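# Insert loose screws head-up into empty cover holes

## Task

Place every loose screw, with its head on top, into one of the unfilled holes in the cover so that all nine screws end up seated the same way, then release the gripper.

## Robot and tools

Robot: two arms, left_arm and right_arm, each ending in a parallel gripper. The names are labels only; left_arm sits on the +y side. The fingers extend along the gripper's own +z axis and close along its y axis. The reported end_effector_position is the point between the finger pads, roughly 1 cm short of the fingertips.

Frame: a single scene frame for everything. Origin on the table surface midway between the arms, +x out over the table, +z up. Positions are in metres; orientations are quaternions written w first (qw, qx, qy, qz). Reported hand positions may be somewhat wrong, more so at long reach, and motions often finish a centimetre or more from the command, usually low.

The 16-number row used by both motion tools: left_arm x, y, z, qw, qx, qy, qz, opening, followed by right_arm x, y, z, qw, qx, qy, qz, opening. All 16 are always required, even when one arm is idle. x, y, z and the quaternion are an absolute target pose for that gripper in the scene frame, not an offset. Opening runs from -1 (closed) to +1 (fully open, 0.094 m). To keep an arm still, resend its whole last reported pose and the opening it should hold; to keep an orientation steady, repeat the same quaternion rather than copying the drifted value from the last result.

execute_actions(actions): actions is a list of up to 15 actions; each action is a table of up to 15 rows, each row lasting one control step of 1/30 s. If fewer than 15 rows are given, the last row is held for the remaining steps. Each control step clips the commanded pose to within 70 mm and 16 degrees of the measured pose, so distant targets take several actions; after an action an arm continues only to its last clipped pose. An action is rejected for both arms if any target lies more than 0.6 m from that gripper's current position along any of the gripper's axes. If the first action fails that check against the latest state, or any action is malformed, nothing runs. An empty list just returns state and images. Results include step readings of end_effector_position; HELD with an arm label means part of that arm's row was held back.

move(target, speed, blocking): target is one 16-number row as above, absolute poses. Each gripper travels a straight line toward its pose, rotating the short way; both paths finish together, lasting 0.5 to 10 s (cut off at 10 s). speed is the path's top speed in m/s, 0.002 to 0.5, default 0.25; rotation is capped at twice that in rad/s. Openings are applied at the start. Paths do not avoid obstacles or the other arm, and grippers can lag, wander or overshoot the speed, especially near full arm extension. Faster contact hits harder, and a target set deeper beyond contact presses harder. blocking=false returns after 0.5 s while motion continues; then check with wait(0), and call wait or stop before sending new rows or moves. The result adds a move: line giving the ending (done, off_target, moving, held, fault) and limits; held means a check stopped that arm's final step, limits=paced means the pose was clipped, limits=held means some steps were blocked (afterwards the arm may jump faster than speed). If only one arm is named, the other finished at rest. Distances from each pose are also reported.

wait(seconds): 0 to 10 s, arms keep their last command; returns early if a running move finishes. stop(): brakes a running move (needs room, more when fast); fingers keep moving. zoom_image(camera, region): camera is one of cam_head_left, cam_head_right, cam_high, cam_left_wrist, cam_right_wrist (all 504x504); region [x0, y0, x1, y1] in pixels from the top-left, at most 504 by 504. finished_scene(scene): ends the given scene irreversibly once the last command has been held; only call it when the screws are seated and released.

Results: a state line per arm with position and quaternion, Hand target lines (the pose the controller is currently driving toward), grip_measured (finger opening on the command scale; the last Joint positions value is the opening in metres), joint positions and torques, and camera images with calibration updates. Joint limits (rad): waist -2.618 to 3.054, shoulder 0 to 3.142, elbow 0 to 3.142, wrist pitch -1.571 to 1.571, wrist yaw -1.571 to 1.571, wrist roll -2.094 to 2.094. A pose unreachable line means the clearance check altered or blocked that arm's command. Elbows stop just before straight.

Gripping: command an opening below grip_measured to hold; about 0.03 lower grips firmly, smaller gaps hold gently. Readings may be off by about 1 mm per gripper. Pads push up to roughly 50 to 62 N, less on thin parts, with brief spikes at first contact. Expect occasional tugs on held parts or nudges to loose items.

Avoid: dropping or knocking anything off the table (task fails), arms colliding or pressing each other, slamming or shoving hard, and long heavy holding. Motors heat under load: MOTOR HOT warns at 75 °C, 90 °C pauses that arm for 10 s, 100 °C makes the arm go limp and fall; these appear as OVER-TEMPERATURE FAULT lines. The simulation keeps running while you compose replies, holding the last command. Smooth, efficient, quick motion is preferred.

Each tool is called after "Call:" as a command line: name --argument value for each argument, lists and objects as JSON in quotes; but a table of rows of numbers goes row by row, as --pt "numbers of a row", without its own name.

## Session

Call:
execute_actions --actions '[]'

Scene clock: 0.00 s.
left_arm: end_effector_position=(+0.0500, +0.0002, +0.1210) grip_measured=+1.000 end_effector_quat_wxyz=(+0.288, +0.409, +0.651, -0.571) | right_arm: end_effector_position=(+0.1699, -0.1262, +0.3669) grip_measured=+1.000 end_effector_quat_wxyz=(+0.084, +0.436, +0.675, +0.590)
Joint positions: left_arm=[-1.167  1.341  0.132  1.005  0.471 -0.448  0.094] | right_arm=[ 0.455  0.806  1.113 -0.621 -0.355  1.89   0.094]
Joint velocities: left_arm=[0.017 0.002 0.002 0.022 0.022 0.051 0.   ] | right_arm=[ 0.012  0.017  0.007 -0.081 -0.037 -0.051  0.   ]
Joint torques (N m, as the arm reports them, + toward a larger angle): no reading
Hand target (left_arm): +0.050, -0.001, +0.123; +0.291, +0.411, +0.648, -0.572
Hand target (right_arm): +0.168, -0.127, +0.367; +0.086, +0.435, +0.676, +0.589
camera_calibration (this result's frames):
cam_left_wrist: T_world_to_cam=[[-0.710902, -0.0681615, 0.69998, -0.0515787], [-0.623736, 0.520926, -0.582743, 0.167828], [-0.324917, -0.850876, -0.412842, 0.185038], [0, 0, 0, 1]] pos_world=[0.128135, 0.0665026, 0.210296]
cam_right_wrist: T_world_to_cam=[[-0.414569, -0.120237, -0.90204, 0.37822], [-0.907519, 0.128031, 0.400021, 0.0476664], [0.0673914, 0.984455, -0.162195, 0.282108], [0, 0, 0, 1]] pos_world=[0.181045, -0.238349, 0.367859]

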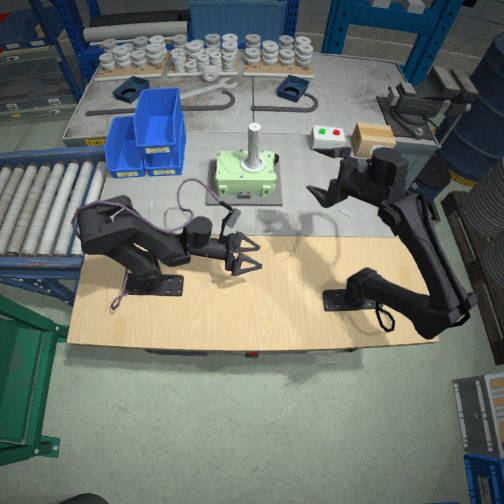

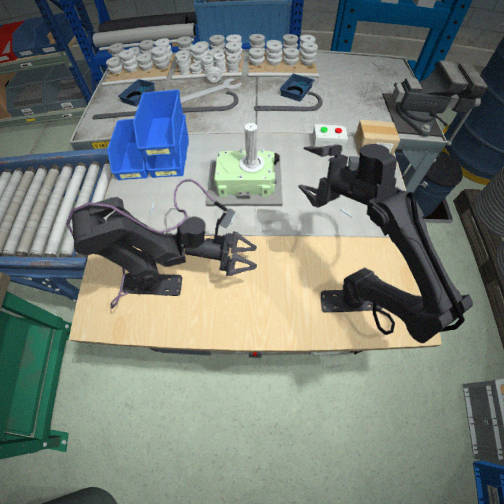

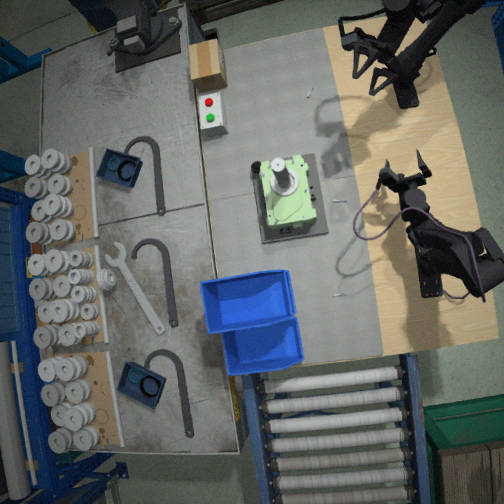

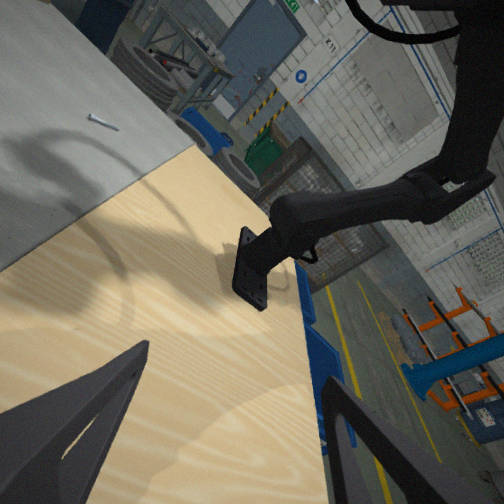

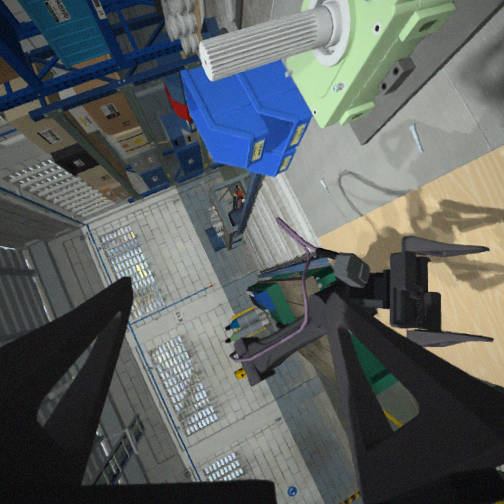

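Call:
zoom_image --camera "cam_high" --region '[200,70,440,310]'

Call:
zoom_image --camera "cam_high" --region '[240,140,360,250]'

Call:
zoom_image --camera "cam_head_left" --region '[195,115,295,215]'

Region (200, 70, 440, 310) of cam_high's 504x504 image, scaled by 2.100, with more detail than that image has.

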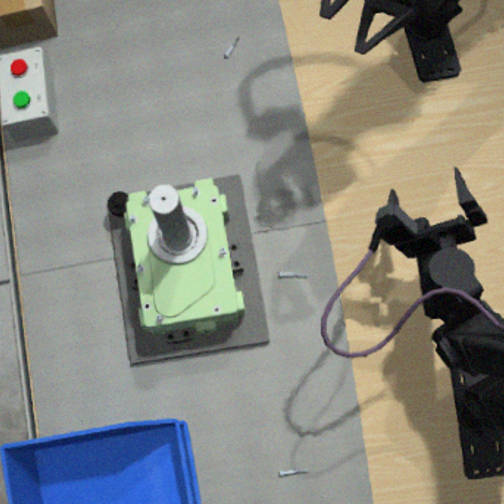

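Region (240, 140, 360, 250) of cam_high's 504x504 image, scaled by 4.200, with more detail than that image has; it fills the top 462 rows of this view, and the rest is white.

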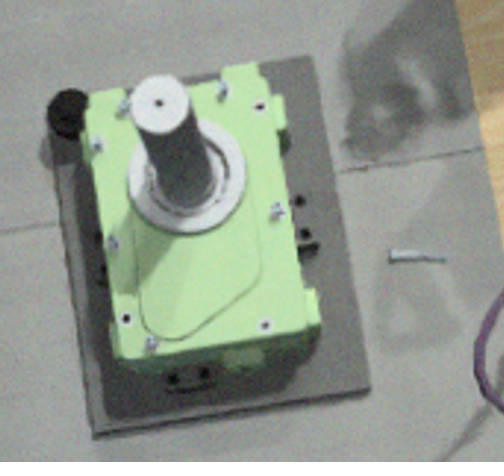

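Region (195, 115, 295, 215) of cam_head_left's 504x504 image, scaled by 5.040, with more detail than that image has.

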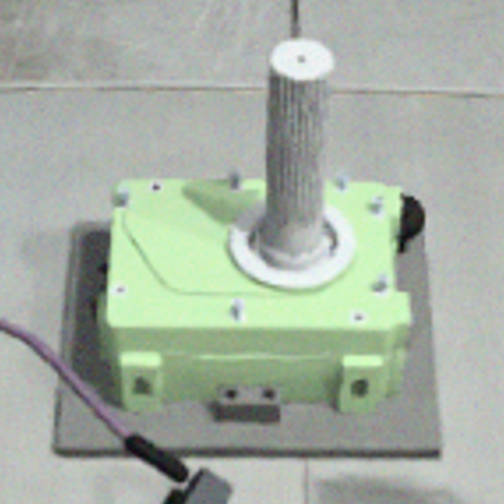

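Call:
move --target '[0.252,0.074,0.07,0,0.122,0.993,0,-0.5,0.267,-0.327,0.07,0,0.383,-0.924,0,-0.5]'

Scene clock: 5.63 s.
left_arm: end_effector_position=(+0.2441, +0.0717, +0.0674) grip_measured=-0.498 end_effector_quat_wxyz=(-0.005, +0.137, +0.991, -0.003) | right_arm: end_effector_position=(+0.2698, -0.3302, +0.0774) grip_measured=-0.499 end_effector_quat_wxyz=(+0.013, -0.372, +0.928, -0.001)
Joint positions: left_arm=[-0.801  1.923  1.481 -1.132  0.011 -0.545  0.024] | right_arm=[-0.096  1.743  1.291 -1.095 -0.009 -0.831  0.024]
Joint velocities: left_arm=[ 0.007 -0.007 -0.012 -0.022  0.022 -0.051 -0.001] | right_arm=[ 0.012  0.002 -0.007  0.022 -0.037 -0.022 -0.   ]
Joint torques (N m, as the arm reports them, + toward a larger angle): left_arm=[ 0.92 -7.95  7.24  0.11 -0.19 -0.11] | right_arm=[ 0.59 -7.39  5.04  0.38  0.02 -0.08]
Hand target (left_arm): +0.252, +0.073, +0.071; +0.001, +0.126, +0.992, +0.002
Hand target (right_arm): +0.267, -0.328, +0.069; +0.002, -0.379, +0.925, +0.003
Off the commanded pose (left_arm): 0.009 m, 2 deg.
Off the commanded pose (right_arm): 0.009 m, 2 deg.
move: done
camera_calibration (this result's frames):
cam_left_wrist: T_world_to_cam=[[-0.0226861, -0.999743, -0.00014188, 0.07478], [-0.934175, 0.0211477, 0.356188, 0.26879], [-0.356093, 0.00821304, -0.934414, 0.268006], [0, 0, 0, 1]] pos_world=[0.348228, 0.0668754, 0.154699]
cam_right_wrist: T_world_to_cam=[[0.81218, -0.574421, 0.102001, -0.424796], [-0.519077, -0.631685, 0.575789, -0.0889988], [-0.266313, -0.520591, -0.811211, 0.0725593], [0, 0, 0, 1]] pos_world=[0.318137, -0.262457, 0.153435]

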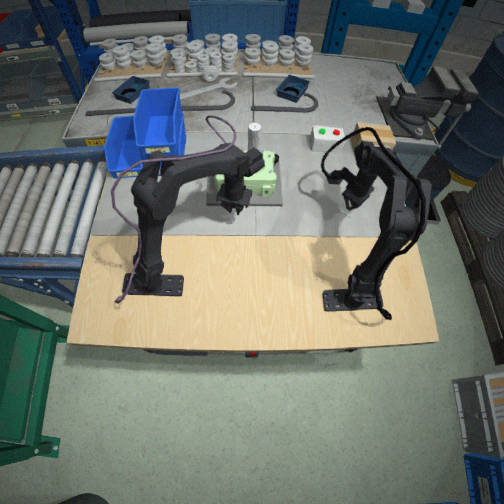

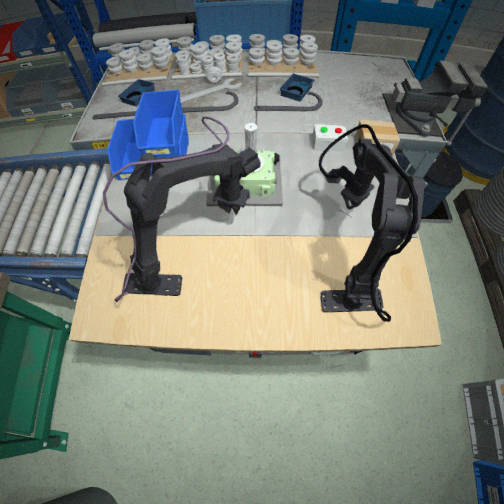

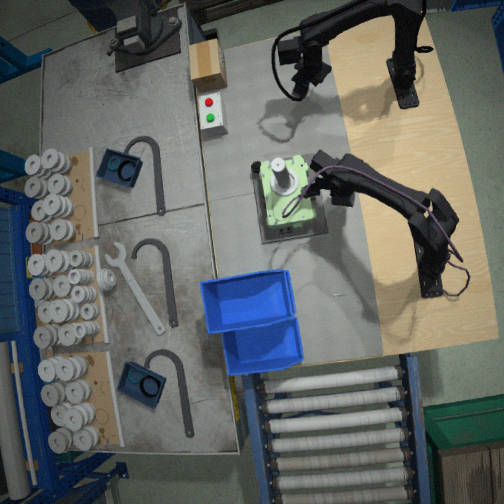

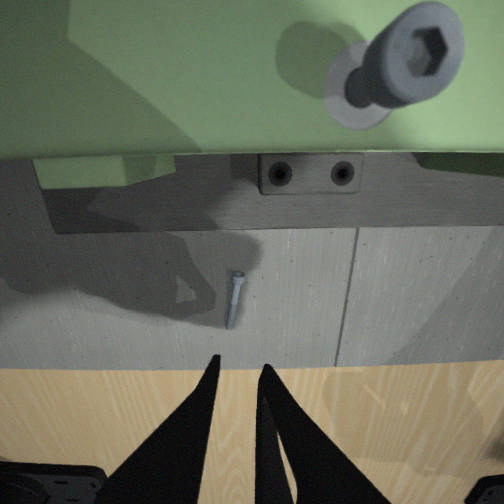

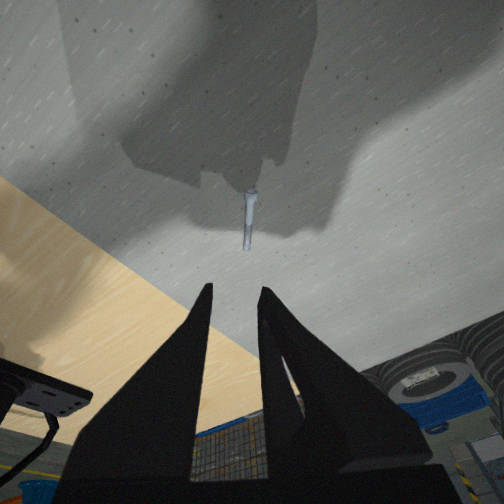

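Call:
move --target '[0.25,0.079,0.03,0.339,0.115,0.933,-0.042,-0.5,0.282,-0.318,0.02,0,0.383,-0.924,0,-0.5]' --speed 0.1

Scene clock: 10.03 s.
left_arm: end_effector_position=(+0.2514, +0.0779, +0.0257) grip_measured=-0.498 end_effector_quat_wxyz=(+0.328, +0.116, +0.937, -0.041) | right_arm: end_effector_position=(+0.2872, -0.3210, +0.0300) grip_measured=-0.499 end_effector_quat_wxyz=(+0.013, -0.381, +0.925, -0.005)
Joint positions: left_arm=[-0.998  1.632  0.724 -0.143 -0.449 -0.647  0.024] | right_arm=[-0.061  1.853  1.232 -0.921 -0.001 -0.814  0.024]
Joint velocities: left_arm=[-0.002 -0.002 -0.022 -0.066  0.066 -0.022  0.001] | right_arm=[ 0.002 -0.007 -0.002 -0.051 -0.066 -0.007 -0.001]
Joint torques (N m, as the arm reports them, + toward a larger angle): left_arm=[-0.98 -7.69  3.74  1.3  -0.52 -0.08] | right_arm=[ 0.61 -7.95  4.76  0.38  0.01  0.05]
Hand target (left_arm): +0.250, +0.079, +0.030; +0.339, +0.113, +0.933, -0.042
Hand target (right_arm): +0.282, -0.318, +0.020; -0.000, -0.383, +0.924, +0.000
Off the commanded pose (left_arm): 0.005 m, 1 deg.
Off the commanded pose (right_arm): 0.012 m, 2 deg.
move: off_target (right_arm)
camera_calibration (this result's frames):
cam_left_wrist: T_world_to_cam=[[-0.0452184, -0.987548, 0.150682, 0.0819706], [-0.955395, -0.00131556, -0.295328, 0.314121], [0.291848, -0.157315, -0.943439, 0.0818541], [0, 0, 0, 1]] pos_world=[0.279927, 0.09424, 0.157641]
cam_right_wrist: T_world_to_cam=[[0.822263, -0.558524, 0.109246, -0.426761], [-0.509505, -0.636932, 0.578552, -0.0514215], [-0.253553, -0.531383, -0.808296, 0.0363546], [0, 0, 0, 1]] pos_world=[0.333928, -0.25179, 0.105757]

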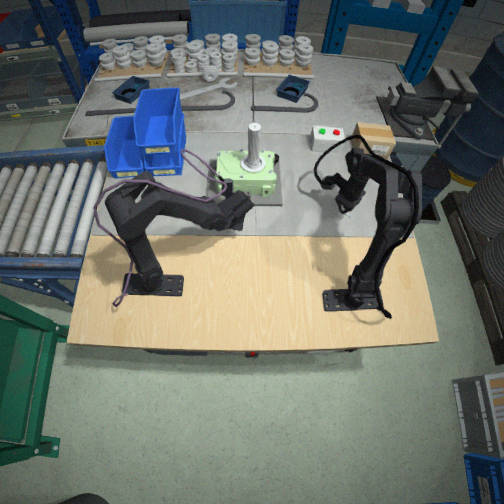

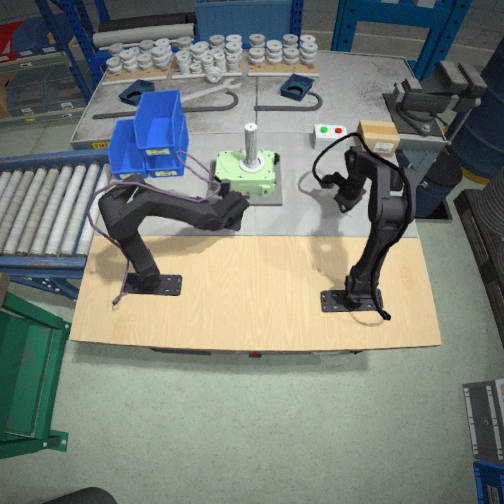

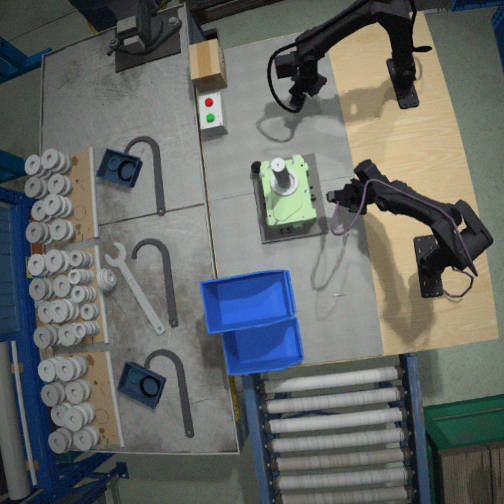

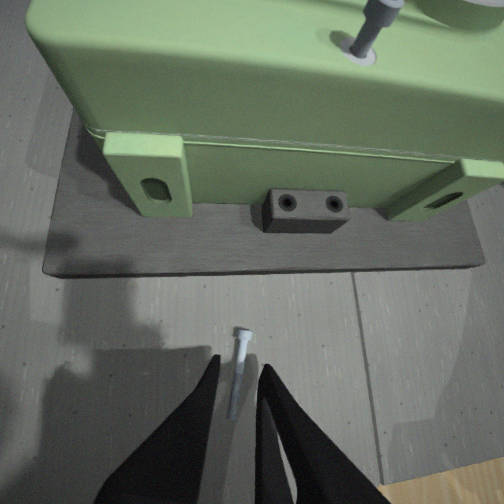

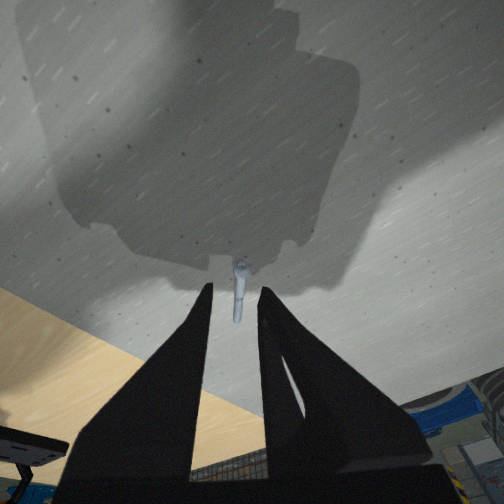

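Call:
move --target '[0.25,0.079,0.006,0.339,0.115,0.933,-0.042,-0.5,0.282,-0.318,0.003,0,0.383,-0.924,0,-0.5]' --speed 0.03

Scene clock: 11.30 s.
left_arm: end_effector_position=(+0.2574, +0.0727, +0.0203) grip_measured=-0.498 end_effector_quat_wxyz=(+0.350, +0.107, +0.929, -0.057) | right_arm: end_effector_position=(+0.2871, -0.3210, +0.0155) grip_measured=-0.499 end_effector_quat_wxyz=(+0.013, -0.381, +0.925, -0.005)
Joint positions: left_arm=[-0.998  1.66   0.686 -0.017 -0.464 -0.647  0.024] | right_arm=[-0.061  1.875  1.199 -0.866 -0.001 -0.814  0.024]
Joint velocities: left_arm=[ 0.037  0.002 -0.002  0.022  0.022 -0.022 -0.001] | right_arm=[-0.017 -0.002  0.012  0.022 -0.066 -0.051  0.001]
Joint torques (N m, as the arm reports them, + toward a larger angle): left_arm=[-0.9  -4.63  3.2   1.29 -0.3  -0.05] | right_arm=[ 0.66 -7.66  4.35  0.5   0.02  0.05]
Hand target (left_arm): +0.250, +0.079, +0.007; +0.339, +0.115, +0.933, -0.042
Hand target (right_arm): +0.282, -0.318, +0.004; +0.000, -0.383, +0.924, +0.000
Off the commanded pose (left_arm): 0.017 m, 2 deg.
Off the commanded pose (right_arm): 0.014 m, 2 deg.
move: off_target (left_arm, right_arm)
camera_calibration (this result's frames):
cam_left_wrist: T_world_to_cam=[[-0.0447714, -0.980561, 0.191036, 0.0765041], [-0.941981, -0.0222421, -0.334929, 0.317112], [0.332667, -0.194948, -0.922674, 0.0660027], [0, 0, 0, 1]] pos_world=[0.280182, 0.0949372, 0.152494]
cam_right_wrist: T_world_to_cam=[[0.822091, -0.55884, 0.10892, -0.425186], [-0.509527, -0.636751, 0.578732, -0.0429966], [-0.254064, -0.531268, -0.808212, 0.0248103], [0, 0, 0, 1]] pos_world=[0.333937, -0.251808, 0.0912466]

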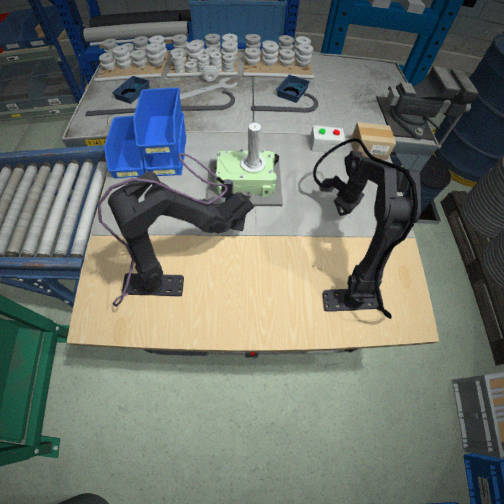

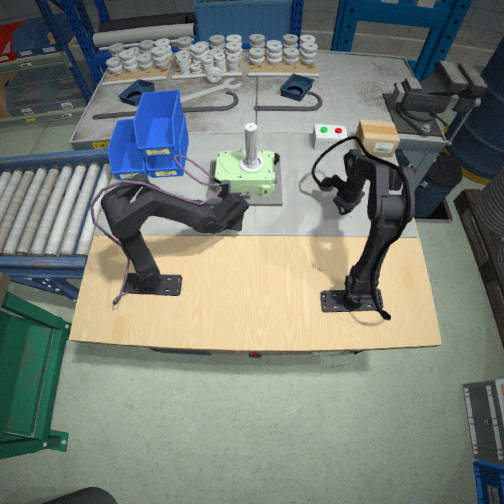

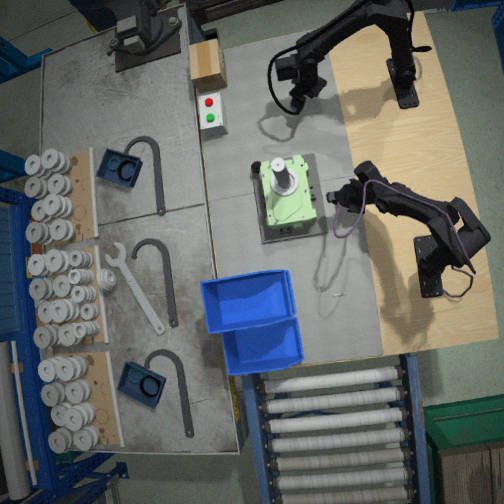

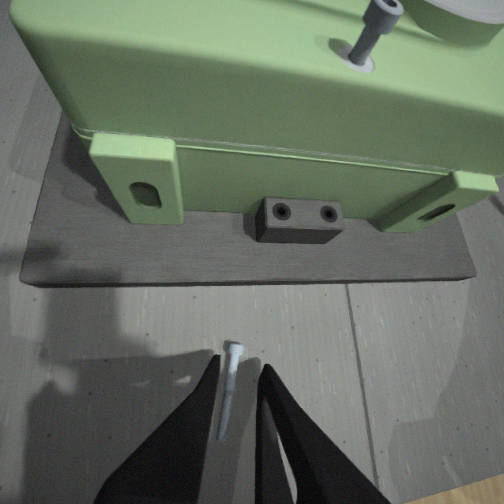

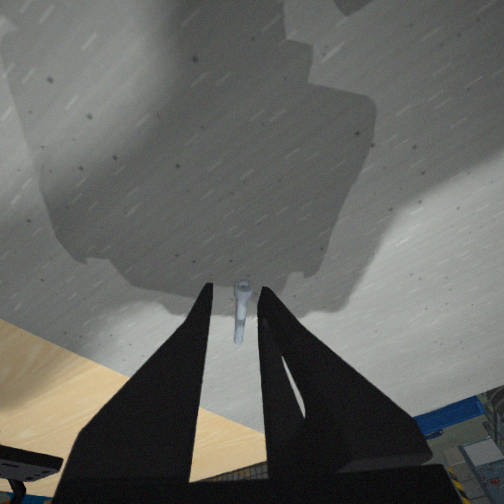

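Call:
move --target '[0.255,0.075,0.015,0.339,0.115,0.933,-0.042,-1,0.282,-0.318,0.003,0,0.383,-0.924,0,-1]' --speed 0.03

Call:
move --target '[0.22,0.10,0.04,0.339,0.115,0.933,-0.042,-1,0.282,-0.25,0.12,0,0.383,-0.924,0,-1]' --speed 0.1

Call:
move --target '[0.19,0.12,0.016,0.339,0.115,0.933,-0.042,-1,0.30,-0.09,0.19,0.653,-0.271,0.653,0.271,-1]' --speed 0.15

Scene clock: 12.37 s.
left_arm: end_effector_position=(+0.2576, +0.0726, +0.0205) grip_measured=-0.950 end_effector_quat_wxyz=(+0.351, +0.106, +0.929, -0.057) | right_arm: end_effector_position=(+0.2873, -0.3210, +0.0155) grip_measured=-0.879 end_effector_quat_wxyz=(+0.013, -0.381, +0.925, -0.005)
Joint positions: left_arm=[-0.998  1.661  0.686 -0.016 -0.465 -0.647  0.002] | right_arm=[-0.061  1.875  1.199 -0.865 -0.001 -0.814  0.006]
Joint velocities: left_arm=[-0.002  0.007  0.012 -0.022 -0.022 -0.007 -0.002] | right_arm=[-0.007  0.002  0.002 -0.095 -0.051  0.037 -0.   ]
Joint torques (N m, as the arm reports them, + toward a larger angle): left_arm=[-0.21 -5.12  5.94  0.9  -0.26  0.02] | right_arm=[ 0.65 -7.62  4.37  0.49  0.02  0.05]
Hand target (left_arm): +0.255, +0.075, +0.015; +0.339, +0.115, +0.933, -0.043
Hand target (right_arm): +0.282, -0.318, +0.003; -0.000, -0.383, +0.924, -0.000
Off the commanded pose (left_arm): 0.007 m, 2 deg.
Off the commanded pose (right_arm): 0.014 m, 2 deg.
move: off_target (right_arm)
camera_calibration (this result's frames):
cam_left_wrist: T_world_to_cam=[[-0.0445807, -0.980458, 0.19161, 0.0763009], [-0.941587, -0.0228495, -0.335993, 0.31732], [0.333805, -0.195396, -0.922168, 0.0657396], [0, 0, 0, 1]] pos_world=[0.280242, 0.0949057, 0.15262]
cam_right_wrist: T_world_to_cam=[[0.822008, -0.558837, 0.10956, -0.425331], [-0.509968, -0.636737, 0.578359, -0.0427699], [-0.253447, -0.531288, -0.808392, 0.0246786], [0, 0, 0, 1]] pos_world=[0.334069, -0.251813, 0.0912858]

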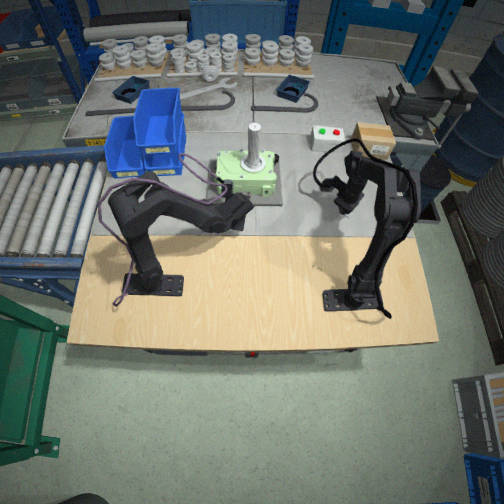

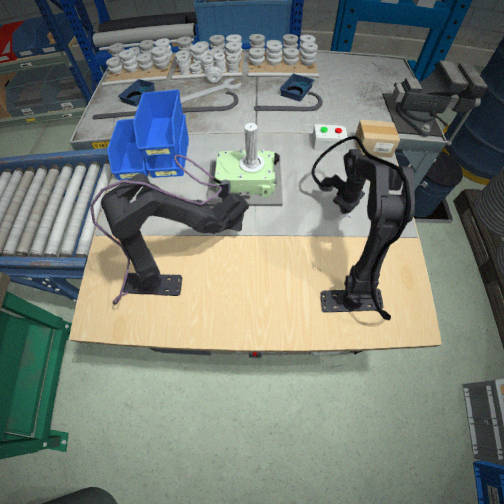

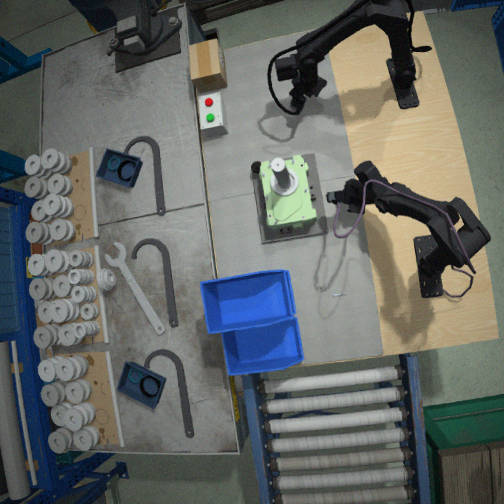

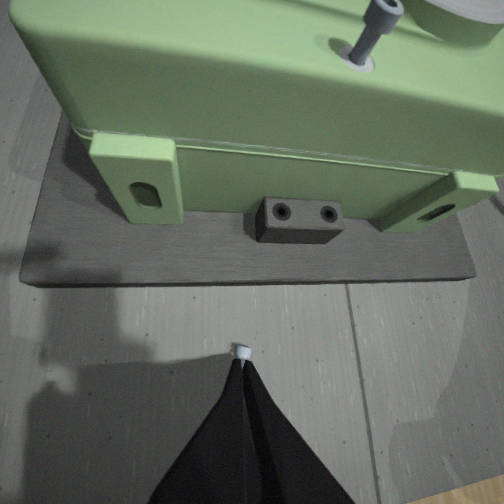

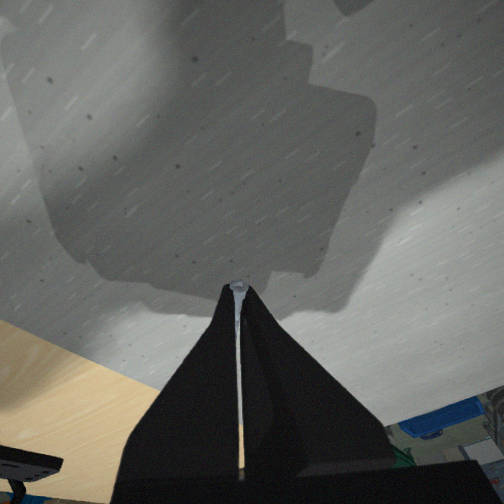

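Scene clock: 14.23 s.
left_arm: end_effector_position=(+0.2242, +0.0936, +0.0384) grip_measured=-0.950 end_effector_quat_wxyz=(+0.335, +0.116, +0.934, -0.050) | right_arm: end_effector_position=(+0.2805, -0.2525, +0.1087) grip_measured=-0.879 end_effector_quat_wxyz=(-0.014, -0.382, +0.924, +0.003)
Joint positions: left_arm=[-1.059  1.483  0.63  -0.198 -0.478 -0.701  0.002] | right_arm=[ 0.147  1.835  1.529 -1.295  0.    -0.61   0.006]
Joint velocities: left_arm=[-0.002  0.007 -0.007  0.095  0.007 -0.037 -0.001] | right_arm=[ 0.002 -0.012 -0.022  0.037  0.037 -0.051  0.001]
Joint torques (N m, as the arm reports them, + toward a larger angle): left_arm=[-1.04 -6.71  3.87  1.04 -0.54 -0.1 ] | right_arm=[  0.41 -11.31   7.9    0.13  -0.01   0.05]
Hand target (left_arm): +0.221, +0.100, +0.039; +0.339, +0.115, +0.933, -0.042
Hand target (right_arm): +0.282, -0.250, +0.120; -0.001, -0.383, +0.924, +0.001
Off the commanded pose (left_arm): 0.008 m, 1 deg.
Off the commanded pose (right_arm): 0.012 m, 2 deg.
move: off_target (right_arm)
camera_calibration (this result's frames):
cam_left_wrist: T_world_to_cam=[[-0.0526048, -0.984102, 0.169633, 0.0949934], [-0.951278, -0.00229701, -0.308326, 0.291603], [0.303814, -0.177588, -0.936034, 0.10312], [0, 0, 0, 1]] pos_world=[0.251063, 0.112466, 0.170319]
cam_right_wrist: T_world_to_cam=[[0.829143, -0.555228, 0.0651433, -0.387864], [-0.473172, -0.634955, 0.610689, -0.0698883], [-0.297709, -0.537173, -0.789187, 0.143455], [0, 0, 0, 1]] pos_world=[0.331234, -0.182669, 0.18116]

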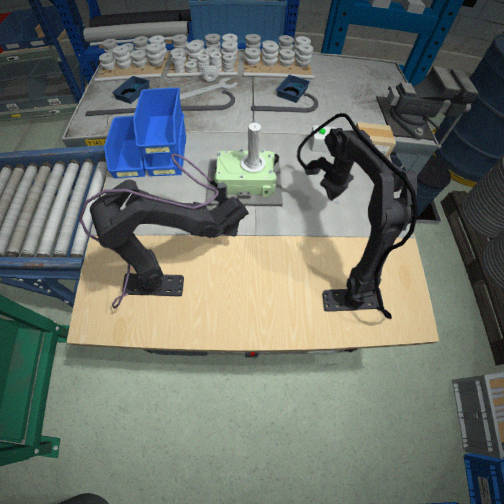

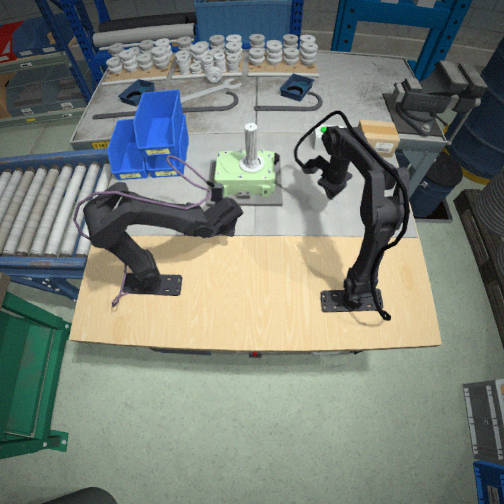

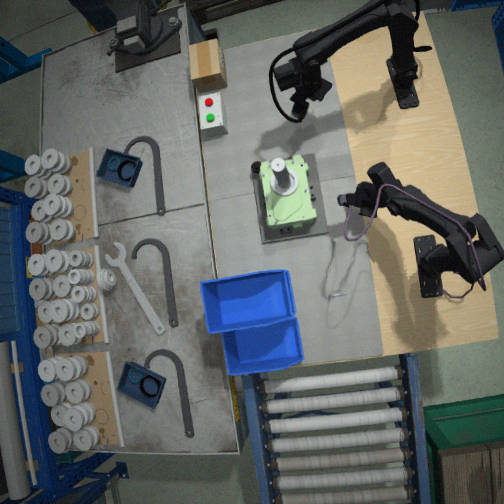

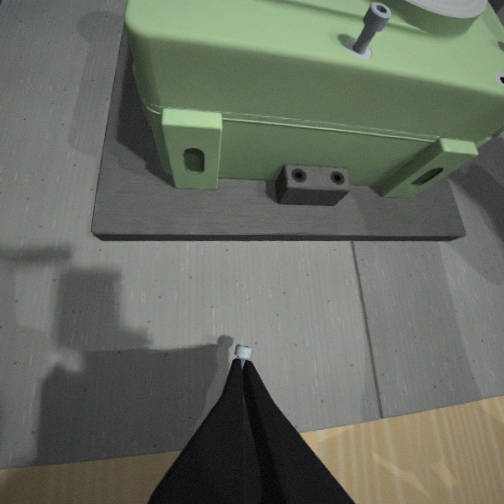

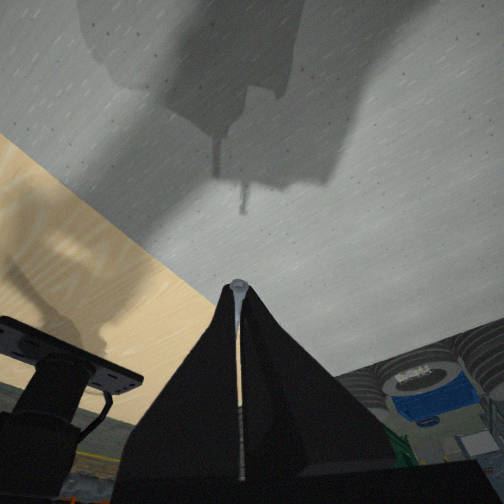

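Scene clock: 20.27 s.
left_arm: end_effector_position=(+0.1962, +0.1126, +0.0190) grip_measured=-0.950 end_effector_quat_wxyz=(+0.342, +0.112, +0.932, -0.049) | right_arm: end_effector_position=(+0.3012, -0.0929, +0.2053) grip_measured=-0.879 end_effector_quat_wxyz=(+0.665, -0.279, +0.639, +0.267)
Joint positions: left_arm=[-1.144  1.431  0.487 -0.141 -0.532 -0.788  0.002] | right_arm=[ 0.356  1.486  0.433  1.082 -0.41  -0.018  0.006]
Joint velocities: left_arm=[ 0.007 -0.007 -0.012 -0.007  0.037  0.051  0.001] | right_arm=[-0.017  0.002 -0.012  0.022 -0.051  0.125 -0.   ]
Joint torques (N m, as the arm reports them, + toward a larger angle): left_arm=[-1.1  -5.58  3.04  0.99 -0.41 -0.1 ] | right_arm=[ 0.6  -3.99  4.8   1.82  0.07  0.06]
Hand target (left_arm): +0.191, +0.120, +0.016; +0.339, +0.115, +0.933, -0.042
Hand target (right_arm): +0.299, -0.091, +0.191; +0.651, -0.278, +0.653, +0.270
Off the commanded pose (left_arm): 0.010 m, 1 deg.
Off the commanded pose (right_arm): 0.016 m, 2 deg.
move: off_target (right_arm)
camera_calibration (this result's frames):
cam_left_wrist: T_world_to_cam=[[-0.0469152, -0.984061, 0.171531, 0.114319], [-0.947162, -0.0107234, -0.320577, 0.259399], [0.317306, -0.177507, -0.931562, 0.0940861], [0, 0, 0, 1]] pos_world=[0.221202, 0.131979, 0.151195]
cam_right_wrist: T_world_to_cam=[[0.628212, -0.746751, 0.218431, -0.311484], [-0.309666, -0.497527, -0.810293, 0.237445], [0.713762, 0.441395, -0.543796, 0.0475186], [0, 0, 0, 1]] pos_world=[0.23529, -0.135441, 0.286278]

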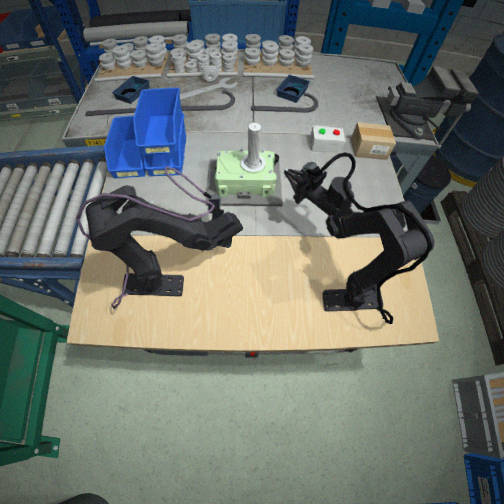

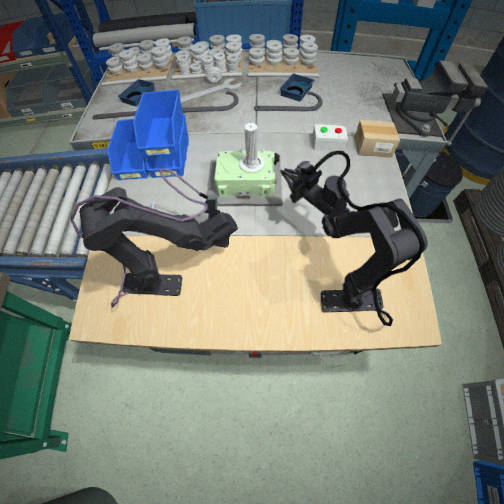

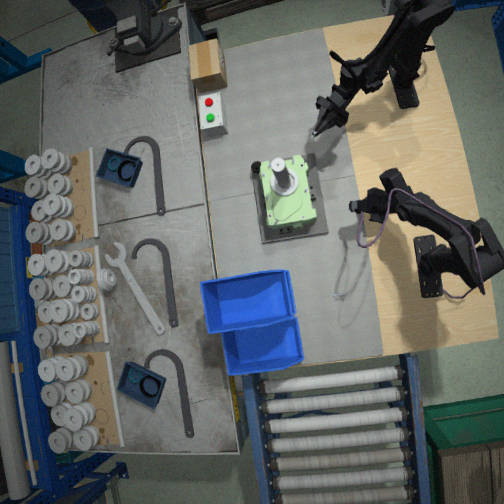

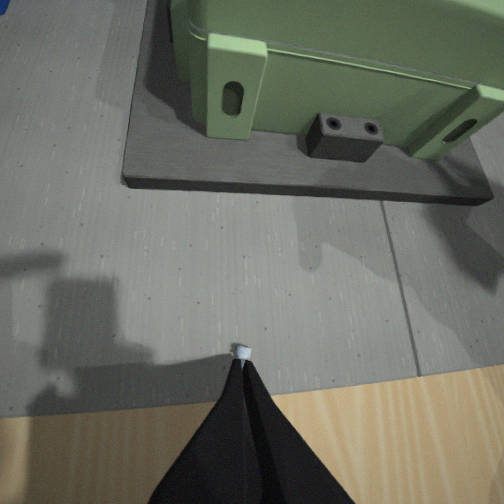

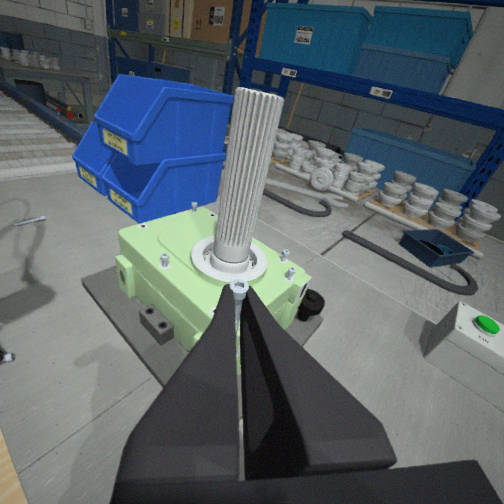

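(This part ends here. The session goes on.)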